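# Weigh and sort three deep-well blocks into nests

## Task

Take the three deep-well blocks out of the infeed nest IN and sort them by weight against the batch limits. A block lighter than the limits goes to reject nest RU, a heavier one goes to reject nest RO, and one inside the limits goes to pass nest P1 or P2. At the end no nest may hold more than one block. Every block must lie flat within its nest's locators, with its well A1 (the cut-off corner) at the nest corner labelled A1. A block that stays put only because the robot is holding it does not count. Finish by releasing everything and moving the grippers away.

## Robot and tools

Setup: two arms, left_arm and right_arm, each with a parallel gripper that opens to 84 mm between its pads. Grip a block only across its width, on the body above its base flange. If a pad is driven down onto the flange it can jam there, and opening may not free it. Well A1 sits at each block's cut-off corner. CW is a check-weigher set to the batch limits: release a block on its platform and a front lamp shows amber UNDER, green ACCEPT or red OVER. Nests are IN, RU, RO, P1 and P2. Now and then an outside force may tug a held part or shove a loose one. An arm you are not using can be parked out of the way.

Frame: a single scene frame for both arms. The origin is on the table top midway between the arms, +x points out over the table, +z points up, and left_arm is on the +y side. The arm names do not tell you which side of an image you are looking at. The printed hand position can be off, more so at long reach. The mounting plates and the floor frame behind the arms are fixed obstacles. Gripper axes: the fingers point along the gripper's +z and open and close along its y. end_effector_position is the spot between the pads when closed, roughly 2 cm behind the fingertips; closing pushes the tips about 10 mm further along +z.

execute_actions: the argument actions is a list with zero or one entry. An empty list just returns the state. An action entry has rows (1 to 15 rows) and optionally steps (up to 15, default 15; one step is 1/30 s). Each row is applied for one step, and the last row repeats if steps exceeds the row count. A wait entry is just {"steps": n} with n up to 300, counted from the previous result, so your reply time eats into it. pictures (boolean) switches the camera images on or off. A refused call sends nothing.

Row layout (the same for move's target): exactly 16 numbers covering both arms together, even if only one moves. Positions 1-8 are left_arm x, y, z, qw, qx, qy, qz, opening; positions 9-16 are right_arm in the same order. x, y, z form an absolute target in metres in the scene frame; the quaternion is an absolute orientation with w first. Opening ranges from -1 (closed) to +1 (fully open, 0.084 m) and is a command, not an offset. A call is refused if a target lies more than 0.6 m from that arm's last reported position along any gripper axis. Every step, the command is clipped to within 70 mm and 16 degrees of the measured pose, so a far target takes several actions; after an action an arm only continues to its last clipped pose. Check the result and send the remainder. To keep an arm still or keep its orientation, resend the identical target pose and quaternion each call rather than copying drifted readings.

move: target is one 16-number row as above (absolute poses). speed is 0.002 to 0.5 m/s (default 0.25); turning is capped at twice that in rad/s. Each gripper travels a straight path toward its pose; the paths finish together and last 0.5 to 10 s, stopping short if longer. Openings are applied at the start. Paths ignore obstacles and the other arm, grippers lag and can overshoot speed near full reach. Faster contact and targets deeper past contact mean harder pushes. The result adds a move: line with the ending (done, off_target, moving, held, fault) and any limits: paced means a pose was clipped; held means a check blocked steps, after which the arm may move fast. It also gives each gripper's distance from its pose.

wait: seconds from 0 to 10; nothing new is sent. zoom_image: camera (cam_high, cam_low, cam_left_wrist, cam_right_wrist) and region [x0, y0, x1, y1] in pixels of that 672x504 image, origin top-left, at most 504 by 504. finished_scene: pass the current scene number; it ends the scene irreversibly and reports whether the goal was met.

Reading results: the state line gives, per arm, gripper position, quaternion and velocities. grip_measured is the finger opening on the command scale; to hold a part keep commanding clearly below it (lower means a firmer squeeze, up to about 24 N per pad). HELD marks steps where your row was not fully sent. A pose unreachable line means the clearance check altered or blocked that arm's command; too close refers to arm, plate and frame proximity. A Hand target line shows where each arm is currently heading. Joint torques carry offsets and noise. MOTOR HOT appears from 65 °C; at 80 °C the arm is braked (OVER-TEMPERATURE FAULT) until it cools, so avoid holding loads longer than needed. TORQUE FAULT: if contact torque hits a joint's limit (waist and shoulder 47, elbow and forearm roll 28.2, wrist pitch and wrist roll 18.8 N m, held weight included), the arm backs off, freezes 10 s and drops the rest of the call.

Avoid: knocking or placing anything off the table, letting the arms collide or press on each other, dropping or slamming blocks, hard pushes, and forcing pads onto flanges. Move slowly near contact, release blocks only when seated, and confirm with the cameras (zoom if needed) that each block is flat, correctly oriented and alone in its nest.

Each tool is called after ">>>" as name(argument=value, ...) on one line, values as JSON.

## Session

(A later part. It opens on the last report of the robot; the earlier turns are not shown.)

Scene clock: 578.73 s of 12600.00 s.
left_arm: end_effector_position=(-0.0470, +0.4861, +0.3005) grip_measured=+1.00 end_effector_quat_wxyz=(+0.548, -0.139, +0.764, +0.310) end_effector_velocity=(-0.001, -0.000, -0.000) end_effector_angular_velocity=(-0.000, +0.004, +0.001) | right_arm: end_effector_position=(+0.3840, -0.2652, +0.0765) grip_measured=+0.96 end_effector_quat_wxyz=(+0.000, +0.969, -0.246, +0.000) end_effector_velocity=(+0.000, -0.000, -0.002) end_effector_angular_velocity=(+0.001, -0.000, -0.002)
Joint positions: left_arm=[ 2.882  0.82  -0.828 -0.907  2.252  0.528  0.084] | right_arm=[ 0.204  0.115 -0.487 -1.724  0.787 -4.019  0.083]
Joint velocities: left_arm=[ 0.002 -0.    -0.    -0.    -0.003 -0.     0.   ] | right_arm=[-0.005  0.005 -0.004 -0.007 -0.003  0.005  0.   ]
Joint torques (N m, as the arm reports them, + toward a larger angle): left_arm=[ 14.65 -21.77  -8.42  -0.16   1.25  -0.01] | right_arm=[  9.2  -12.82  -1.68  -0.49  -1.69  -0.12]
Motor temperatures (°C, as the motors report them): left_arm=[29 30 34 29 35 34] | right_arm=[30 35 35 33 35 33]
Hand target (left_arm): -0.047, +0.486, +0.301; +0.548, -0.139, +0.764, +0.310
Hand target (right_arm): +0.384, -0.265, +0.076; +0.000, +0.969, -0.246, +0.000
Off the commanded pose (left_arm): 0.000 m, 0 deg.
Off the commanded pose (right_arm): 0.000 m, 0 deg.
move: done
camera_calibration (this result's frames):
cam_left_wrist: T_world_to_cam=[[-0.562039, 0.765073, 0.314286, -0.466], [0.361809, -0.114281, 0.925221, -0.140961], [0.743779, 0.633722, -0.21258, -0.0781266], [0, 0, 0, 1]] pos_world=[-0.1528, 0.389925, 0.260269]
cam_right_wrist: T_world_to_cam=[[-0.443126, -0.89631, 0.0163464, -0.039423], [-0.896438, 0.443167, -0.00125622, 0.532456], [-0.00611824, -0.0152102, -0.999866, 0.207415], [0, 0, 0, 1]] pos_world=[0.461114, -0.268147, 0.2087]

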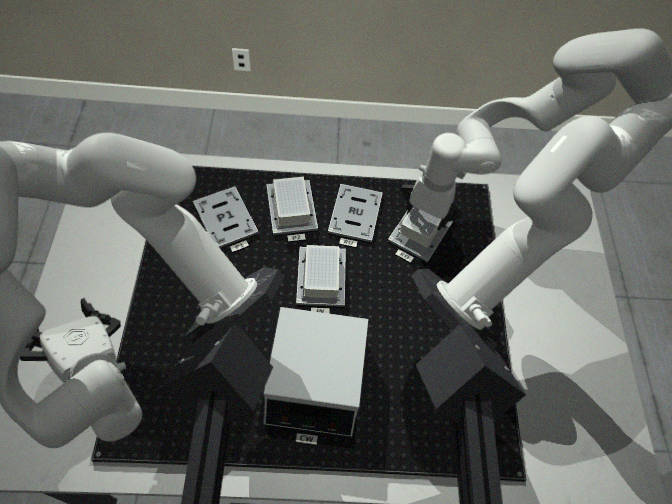

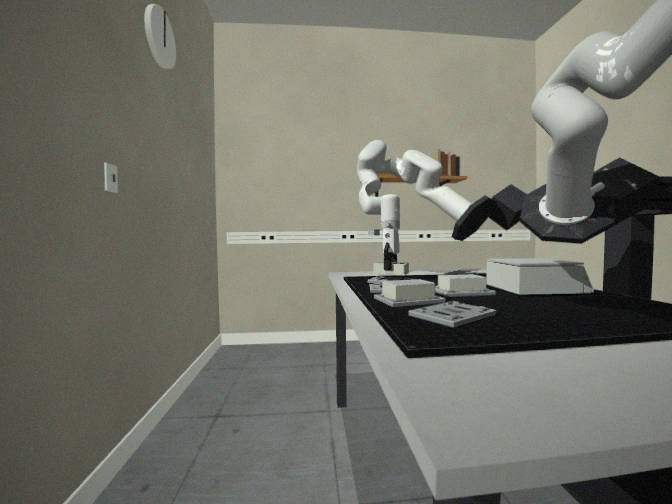

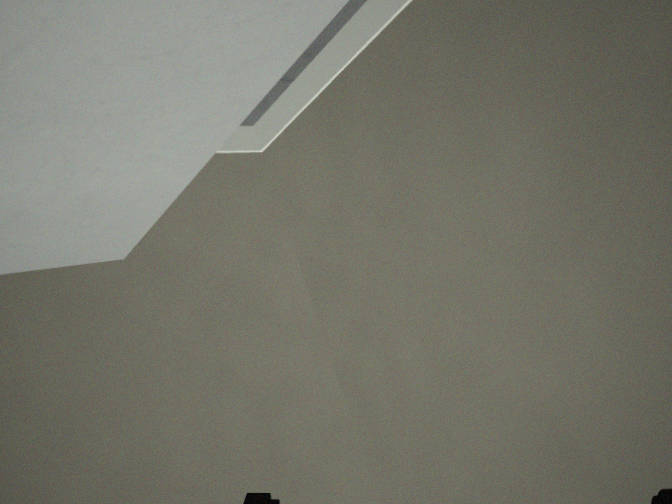

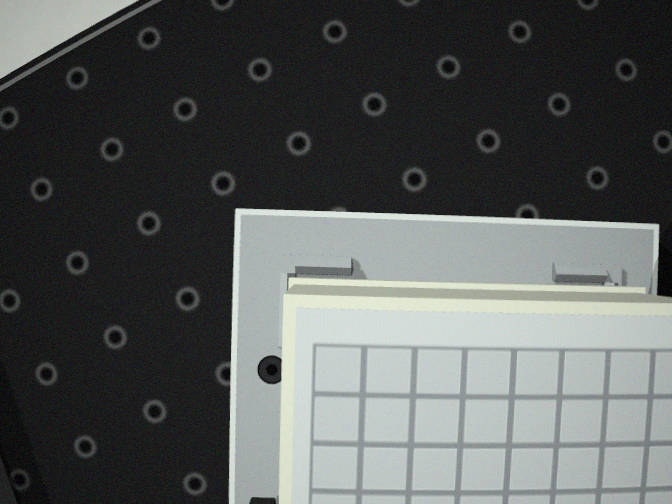

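Matches the template.

>>> move(target=[-0.0470,0.4861,0.3005,0.548,-0.139,0.764,0.310,1,0.3839,-0.2651,0.0538,0,0.96923,-0.24615,0,0.3], speed=0.008)

>>> move(target=[-0.0470,0.4861,0.3005,0.548,-0.139,0.764,0.310,1,0.3839,-0.2651,0.0538,0,0.96923,-0.24615,0,1], speed=0.008)

>>> move(target=[-0.0470,0.4861,0.3005,0.548,-0.139,0.764,0.310,1,0.3839,-0.2651,0.11,0,0.96923,-0.24615,0,1], speed=0.03)

>>> move(target=[-0.0470,0.4861,0.3005,0.548,-0.139,0.764,0.310,1,0.222,0.0022,0.11,0,0.99985,0.0175,0,1], speed=0.12)

>>> move(target=[-0.0470,0.4861,0.3005,0.548,-0.139,0.764,0.310,1,0.222,0.0022,0.077,0,0.99985,0.0175,0,1], speed=0.03)

Scene clock: 595.80 s of 12600.00 s.
left_arm: end_effector_position=(-0.0470, +0.4861, +0.3005) grip_measured=+1.00 end_effector_quat_wxyz=(+0.548, -0.139, +0.764, +0.310) end_effector_velocity=(-0.000, +0.000, +0.000) end_effector_angular_velocity=(+0.001, +0.001, +0.001) | right_arm: end_effector_position=(+0.3839, -0.2651, +0.0539) grip_measured=+0.96 end_effector_quat_wxyz=(+0.000, +0.969, -0.246, +0.000) end_effector_velocity=(-0.000, +0.000, -0.002) end_effector_angular_velocity=(+0.002, -0.000, -0.001)
Joint positions: left_arm=[ 2.882  0.82  -0.828 -0.907  2.252  0.528  0.084] | right_arm=[ 0.153  0.19  -0.532 -1.805  0.775 -3.973  0.083]
Joint velocities: left_arm=[ 0.001  0.    -0.    -0.    -0.     0.     0.   ] | right_arm=[-0.004  0.006 -0.004 -0.007 -0.002  0.006  0.   ]
Joint torques (N m, as the arm reports them, + toward a larger angle): left_arm=[ 14.93 -21.44  -8.7   -0.25   1.18   0.  ] | right_arm=[ 10.32 -13.56  -0.45  -0.48  -1.25  -0.2 ]
Motor temperatures (°C, as the motors report them): left_arm=[29 30 34 29 35 34] | right_arm=[30 35 34 33 35 33]
Hand target (left_arm): -0.047, +0.486, +0.300; +0.548, -0.139, +0.764, +0.310
Hand target (right_arm): +0.384, -0.265, +0.054; +0.000, +0.969, -0.246, +0.000
Off the commanded pose (left_arm): 0.000 m, 0 deg.
Off the commanded pose (right_arm): 0.000 m, 0 deg.
After step 90, 11.03 s passed at rest.
move: done
camera_calibration (this result's frames):
cam_left_wrist: T_world_to_cam=[[-0.562039, 0.765073, 0.314286, -0.466], [0.361809, -0.114281, 0.925221, -0.140961], [0.743779, 0.633722, -0.21258, -0.0781266], [0, 0, 0, 1]] pos_world=[-0.1528, 0.389925, 0.260269]
cam_right_wrist: T_world_to_cam=[[-0.443222, -0.896261, 0.016466, -0.0390352], [-0.896388, 0.44327, -0.000858157, 0.532278], [-0.00652974, -0.0151403, -0.999864, 0.184962], [0, 0, 0, 1]] pos_world=[0.461034, -0.268128, 0.186036]

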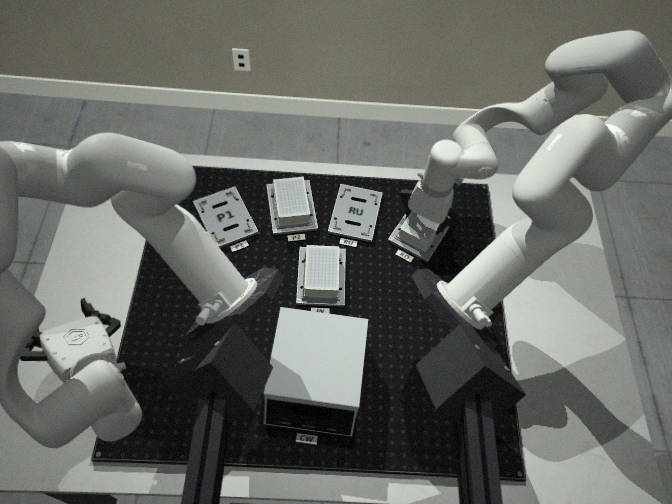

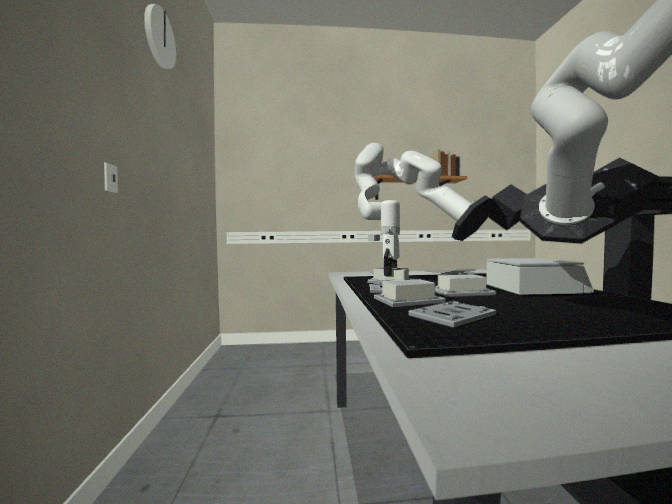

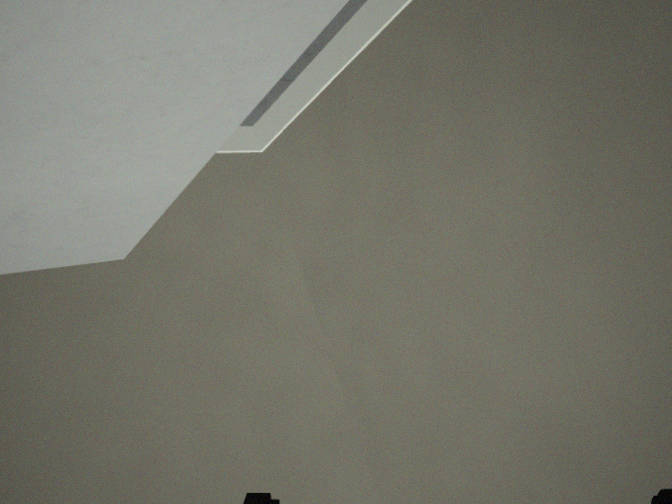

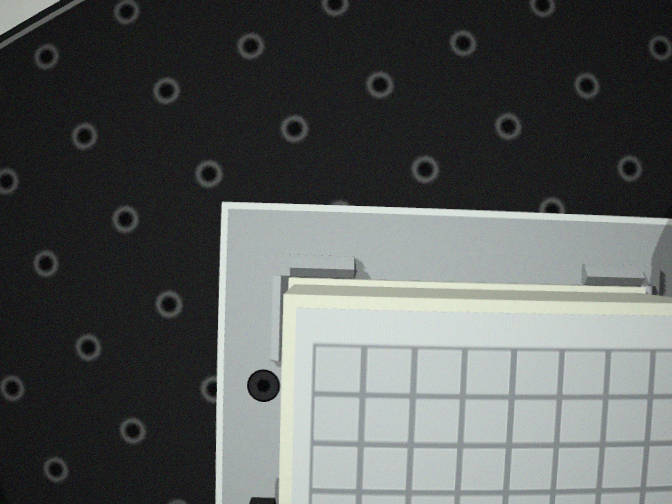

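Scene clock: 596.50 s of 12600.00 s.
left_arm: end_effector_position=(-0.0470, +0.4861, +0.3005) grip_measured=+1.00 end_effector_quat_wxyz=(+0.548, -0.139, +0.764, +0.310) end_effector_velocity=(+0.000, +0.000, +0.000) end_effector_angular_velocity=(+0.001, -0.002, +0.000) | right_arm: end_effector_position=(+0.3839, -0.2651, +0.0538) grip_measured=+1.00 end_effector_quat_wxyz=(-0.000, +0.969, -0.246, +0.000) end_effector_velocity=(+0.000, +0.000, +0.000) end_effector_angular_velocity=(+0.000, -0.000, +0.001)
Joint positions: left_arm=[ 2.882  0.82  -0.828 -0.907  2.252  0.528  0.084] | right_arm=[ 0.152  0.19  -0.532 -1.805  0.775 -3.973  0.084]
Joint velocities: left_arm=[ 0.     0.     0.     0.     0.002  0.    -0.   ] | right_arm=[ 0.001  0.    -0.     0.     0.    -0.     0.   ]
Joint torques (N m, as the arm reports them, + toward a larger angle): left_arm=[ 14.53 -21.45  -8.59  -0.06   1.26   0.03] | right_arm=[  9.42 -13.81  -0.86  -0.24  -1.61  -0.26]
Motor temperatures (°C, as the motors report them): left_arm=[29 30 34 29 35 34] | right_arm=[30 35 34 33 35 33]
Hand target (left_arm): -0.047, +0.486, +0.300; +0.548, -0.139, +0.764, +0.310
Hand target (right_arm): +0.384, -0.265, +0.054; -0.000, +0.969, -0.246, +0.000
Off the commanded pose (left_arm): 0.000 m, 0 deg.
Off the commanded pose (right_arm): 0.000 m, 0 deg.
move: done
camera_calibration (this result's frames):
cam_left_wrist: T_world_to_cam=[[-0.562039, 0.765073, 0.314286, -0.466], [0.361809, -0.114281, 0.925221, -0.140961], [0.743778, 0.633722, -0.21258, -0.0781265], [0, 0, 0, 1]] pos_world=[-0.1528, 0.389925, 0.260269]
cam_right_wrist: T_world_to_cam=[[-0.443278, -0.896235, 0.0163595, -0.0389456], [-0.89636, 0.443326, -0.000762648, 0.532249], [-0.0065691, -0.0150021, -0.999866, 0.184919], [0, 0, 0, 1]] pos_world=[0.461037, -0.26809, 0.185937]

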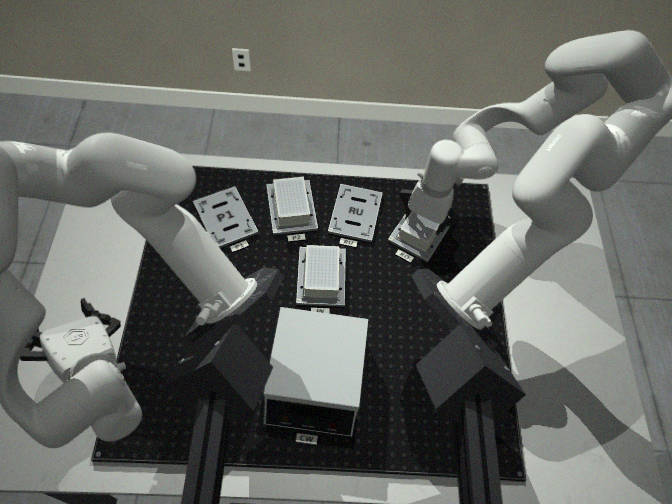

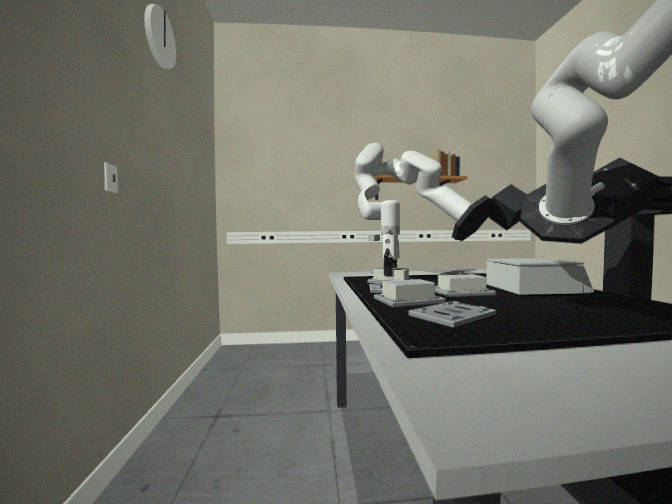

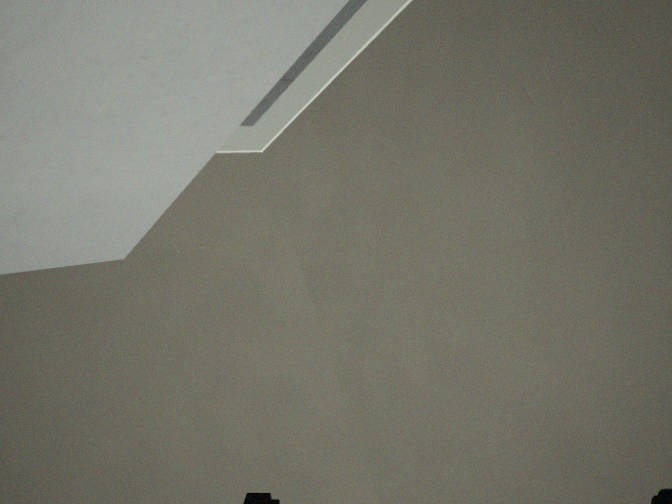

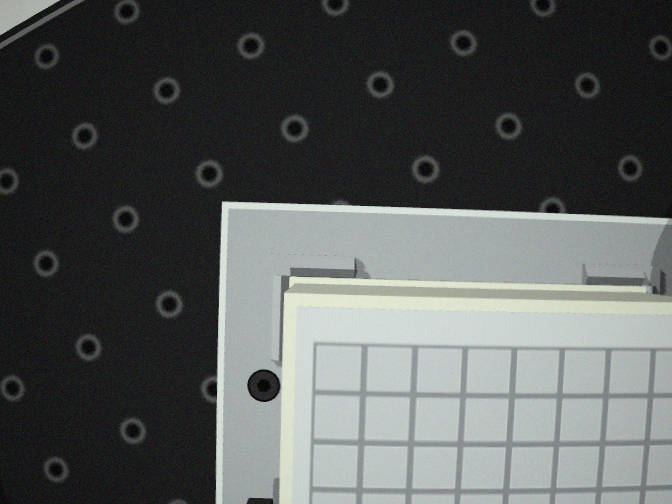

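Scene clock: 598.73 s of 12600.00 s.
left_arm: end_effector_position=(-0.0470, +0.4861, +0.3005) grip_measured=+1.00 end_effector_quat_wxyz=(+0.548, -0.139, +0.764, +0.310) end_effector_velocity=(+0.000, -0.000, -0.000) end_effector_angular_velocity=(-0.000, -0.000, +0.000) | right_arm: end_effector_position=(+0.3838, -0.2650, +0.1099) grip_measured=+1.00 end_effector_quat_wxyz=(-0.000, +0.969, -0.246, -0.000) end_effector_velocity=(+0.000, +0.000, +0.002) end_effector_angular_velocity=(+0.000, -0.001, +0.003)
Joint positions: left_arm=[ 2.882  0.82  -0.828 -0.907  2.252  0.528  0.084] | right_arm=[ 0.29   0.005 -0.428 -1.592  0.815 -4.095  0.084]
Joint velocities: left_arm=[ 0.     0.     0.001  0.    -0.     0.    -0.   ] | right_arm=[ 0.005 -0.006  0.003  0.005  0.002 -0.006 -0.   ]
Joint torques (N m, as the arm reports them, + toward a larger angle): left_arm=[ 14.49 -21.58  -8.58  -0.19   1.22   0.08] | right_arm=[  8.63 -11.73  -2.95  -0.75  -1.4   -0.1 ]
Motor temperatures (°C, as the motors report them): left_arm=[29 30 34 29 35 34] | right_arm=[30 35 34 33 35 33]
Hand target (left_arm): -0.047, +0.486, +0.301; +0.548, -0.139, +0.764, +0.310
Hand target (right_arm): +0.384, -0.265, +0.110; -0.000, +0.969, -0.246, -0.000
Off the commanded pose (left_arm): 0.000 m, 0 deg.
Off the commanded pose (right_arm): 0.000 m, 0 deg.
move: done
camera_calibration (this result's frames):
cam_left_wrist: T_world_to_cam=[[-0.562039, 0.765073, 0.314286, -0.466], [0.361809, -0.114281, 0.925221, -0.140961], [0.743779, 0.633722, -0.21258, -0.0781263], [0, 0, 0, 1]] pos_world=[-0.1528, 0.389925, 0.260269]
cam_right_wrist: T_world_to_cam=[[-0.443434, -0.896156, 0.0164466, -0.0397904], [-0.89628, 0.443489, -0.000303998, 0.532087], [-0.00702144, -0.0148755, -0.999865, 0.241234], [0, 0, 0, 1]] pos_world=[0.460948, -0.268045, 0.242018]

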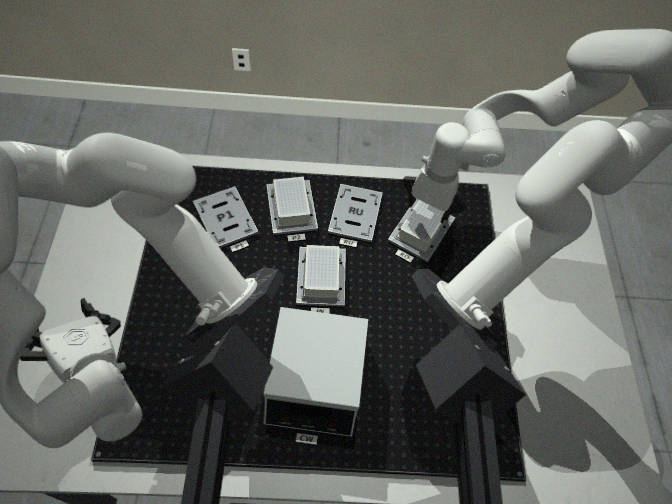

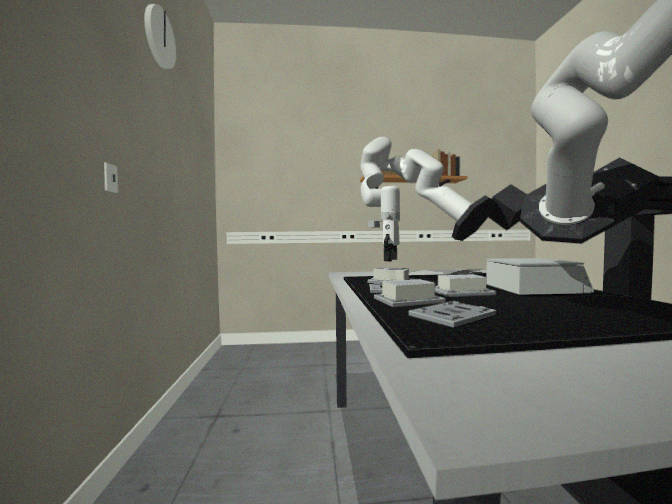

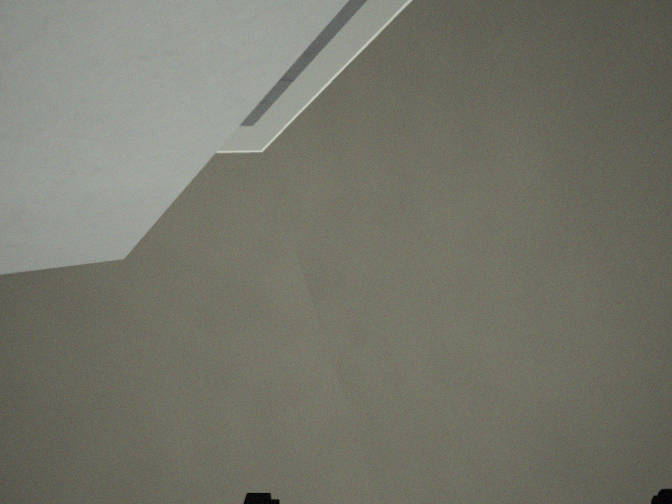

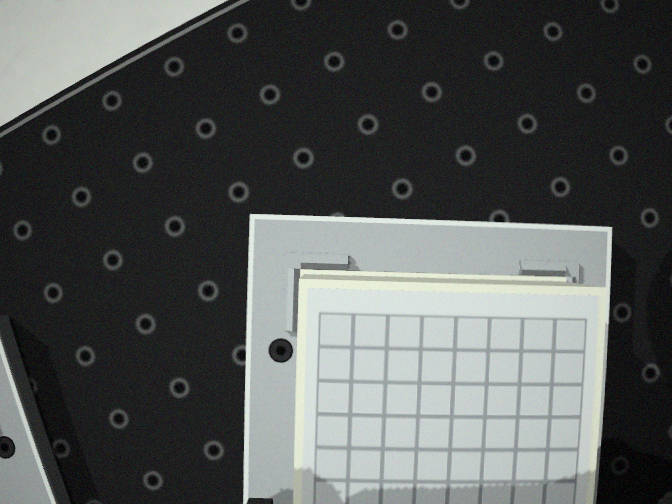

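Scene clock: 601.87 s of 12600.00 s.
left_arm: end_effector_position=(-0.0470, +0.4861, +0.3005) grip_measured=+1.00 end_effector_quat_wxyz=(+0.548, -0.139, +0.764, +0.310) end_effector_velocity=(+0.000, -0.000, -0.000) end_effector_angular_velocity=(-0.001, +0.000, -0.001) | right_arm: end_effector_position=(+0.2225, +0.0034, +0.1103) grip_measured=+1.00 end_effector_quat_wxyz=(-0.001, +1.000, +0.017, +0.000) end_effector_velocity=(-0.000, +0.001, -0.001) end_effector_angular_velocity=(-0.003, -0.000, +0.002)
Joint positions: left_arm=[ 2.882  0.82  -0.828 -0.907  2.252  0.528  0.084] | right_arm=[ 0.929  0.984 -0.968 -1.333  0.898 -4.055  0.084]
Joint velocities: left_arm=[-0.001  0.    -0.     0.    -0.001  0.    -0.   ] | right_arm=[ 0.     0.006 -0.006  0.003  0.003 -0.004  0.   ]
Joint torques (N m, as the arm reports them, + toward a larger angle): left_arm=[ 14.66 -21.62  -8.55  -0.27   1.26   0.03] | right_arm=[ 12.82 -17.46  -6.26  -0.5   -1.41  -0.22]
Motor temperatures (°C, as the motors report them): left_arm=[29 30 34 29 35 34] | right_arm=[30 35 34 33 35 33]
Hand target (left_arm): -0.047, +0.486, +0.301; +0.548, -0.139, +0.764, +0.310
Hand target (right_arm): +0.222, +0.004, +0.110; -0.001, +1.000, +0.017, +0.000
Off the commanded pose (left_arm): 0.000 m, 0 deg.
Off the commanded pose (right_arm): 0.001 m, 0 deg.
move: done
camera_calibration (this result's frames):
cam_left_wrist: T_world_to_cam=[[-0.562039, 0.765073, 0.314286, -0.466], [0.361809, -0.114281, 0.925221, -0.140961], [0.743779, 0.633722, -0.21258, -0.0781265], [0, 0, 0, 1]] pos_world=[-0.1528, 0.389925, 0.260269]
cam_right_wrist: T_world_to_cam=[[0.0722836, -0.997293, 0.0135095, 0.0151436], [-0.997382, -0.0723064, -0.00120296, 0.292848], [0.00217653, -0.0133872, -0.999908, 0.242396], [0, 0, 0, 1]] pos_world=[0.290459, 0.0395224, 0.242521]

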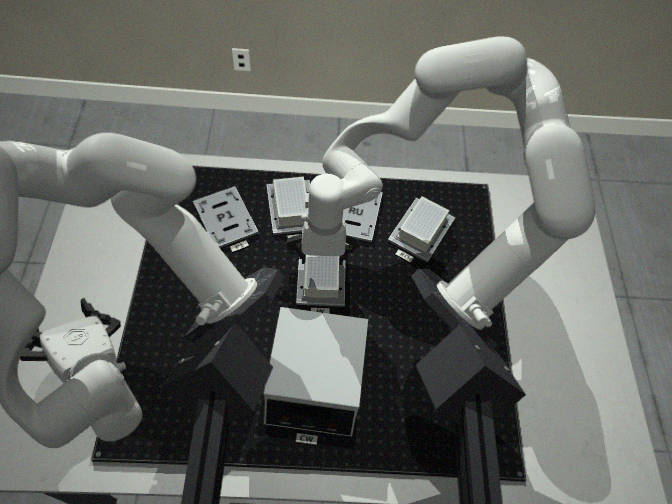

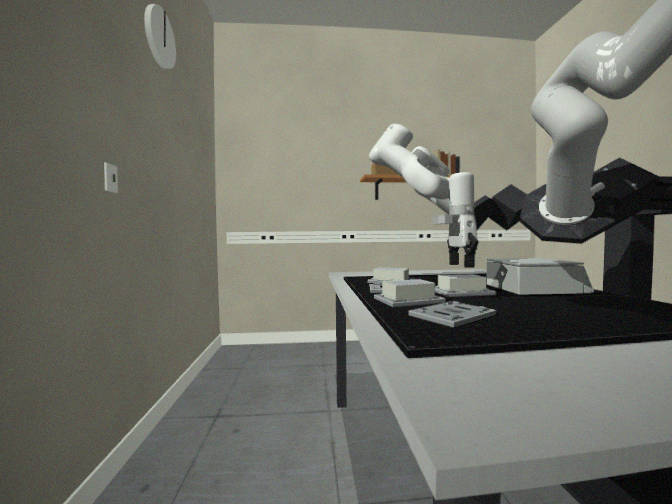

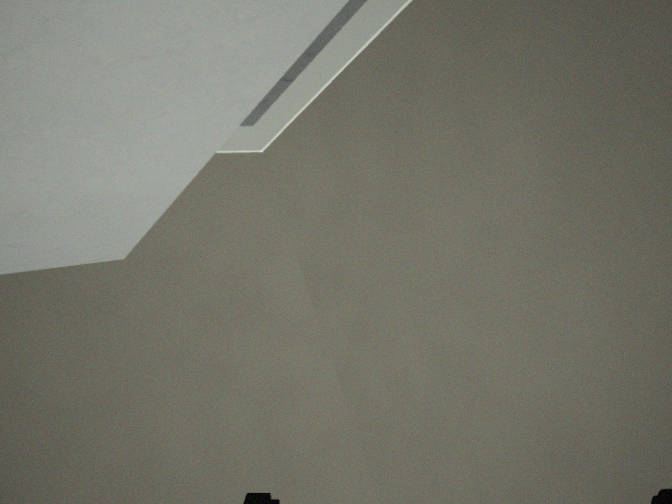

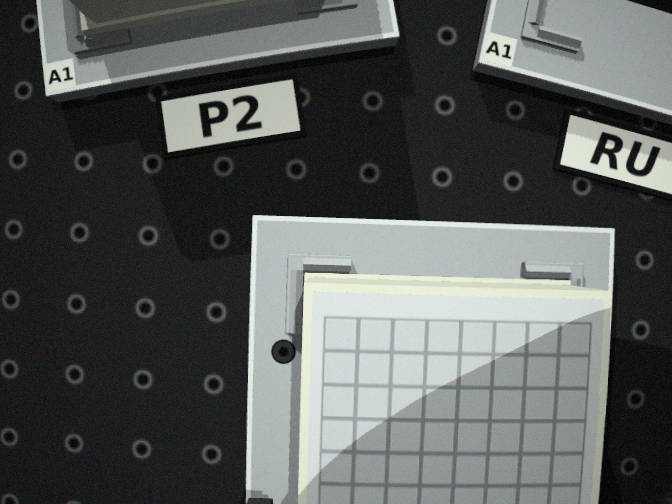

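Scene clock: 603.33 s of 12600.00 s.
left_arm: end_effector_position=(-0.0470, +0.4861, +0.3005) grip_measured=+1.00 end_effector_quat_wxyz=(+0.548, -0.139, +0.764, +0.310) end_effector_velocity=(-0.000, -0.000, +0.000) end_effector_angular_velocity=(+0.001, +0.001, +0.001) | right_arm: end_effector_position=(+0.2221, +0.0022, +0.0771) grip_measured=+1.00 end_effector_quat_wxyz=(-0.000, +1.000, +0.017, +0.000) end_effector_velocity=(+0.000, -0.000, -0.002) end_effector_angular_velocity=(-0.001, +0.001, -0.001)
Joint positions: left_arm=[ 2.882  0.82  -0.828 -0.907  2.252  0.528  0.084] | right_arm=[ 0.852  1.052 -1.006 -1.431  0.896 -4.019  0.084]
Joint velocities: left_arm=[ 0.001  0.    -0.    -0.     0.    -0.     0.   ] | right_arm=[-0.005  0.003 -0.002 -0.004  0.     0.001  0.   ]
Joint torques (N m, as the arm reports them, + toward a larger angle): left_arm=[ 14.33 -21.48  -8.58  -0.24   1.18  -0.02] | right_arm=[ 13.   -16.85  -5.08  -0.87  -1.45  -0.17]
Motor temperatures (°C, as the motors report them): left_arm=[29 30 34 29 35 34] | right_arm=[30 35 34 33 35 33]
Hand target (left_arm): -0.047, +0.486, +0.300; +0.548, -0.139, +0.764, +0.310
Hand target (right_arm): +0.222, +0.002, +0.077; +0.000, +1.000, +0.017, +0.000
Off the commanded pose (left_arm): 0.000 m, 0 deg.
Off the commanded pose (right_arm): 0.000 m, 0 deg.
move: done
camera_calibration (this result's frames):
cam_left_wrist: T_world_to_cam=[[-0.562039, 0.765073, 0.314286, -0.466], [0.361809, -0.114281, 0.925221, -0.140961], [0.743778, 0.633722, -0.21258, -0.0781266], [0, 0, 0, 1]] pos_world=[-0.1528, 0.389925, 0.260269]
cam_right_wrist: T_world_to_cam=[[0.0729296, -0.997202, 0.0163871, 0.0140912], [-0.997335, -0.0729554, -0.000985984, 0.292322], [0.00217876, -0.0162715, -0.999865, 0.209211], [0, 0, 0, 1]] pos_world=[0.29006, 0.0387824, 0.20924]

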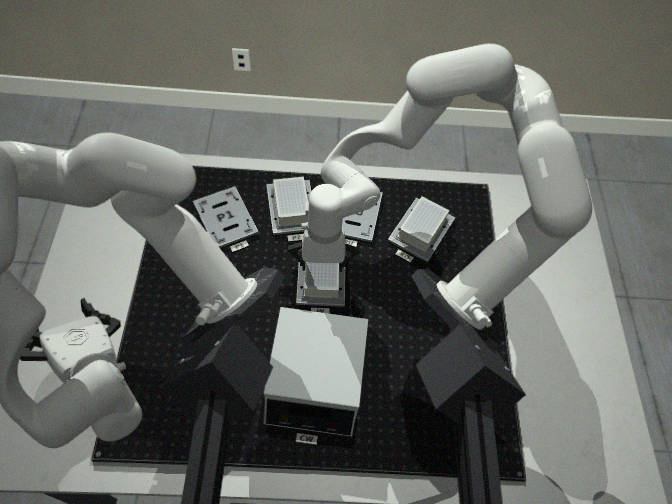

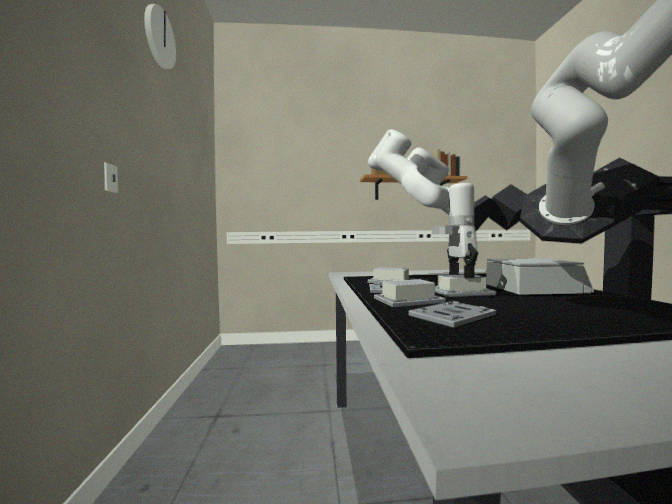

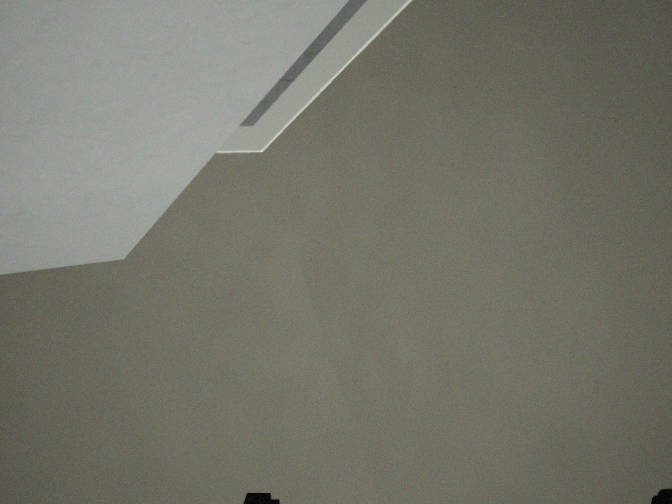

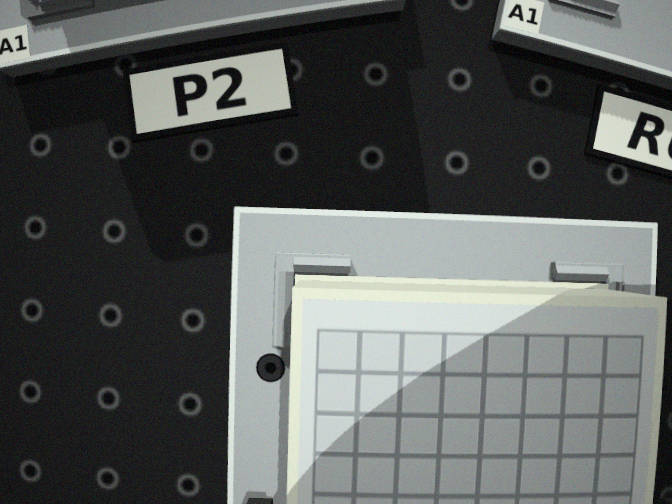

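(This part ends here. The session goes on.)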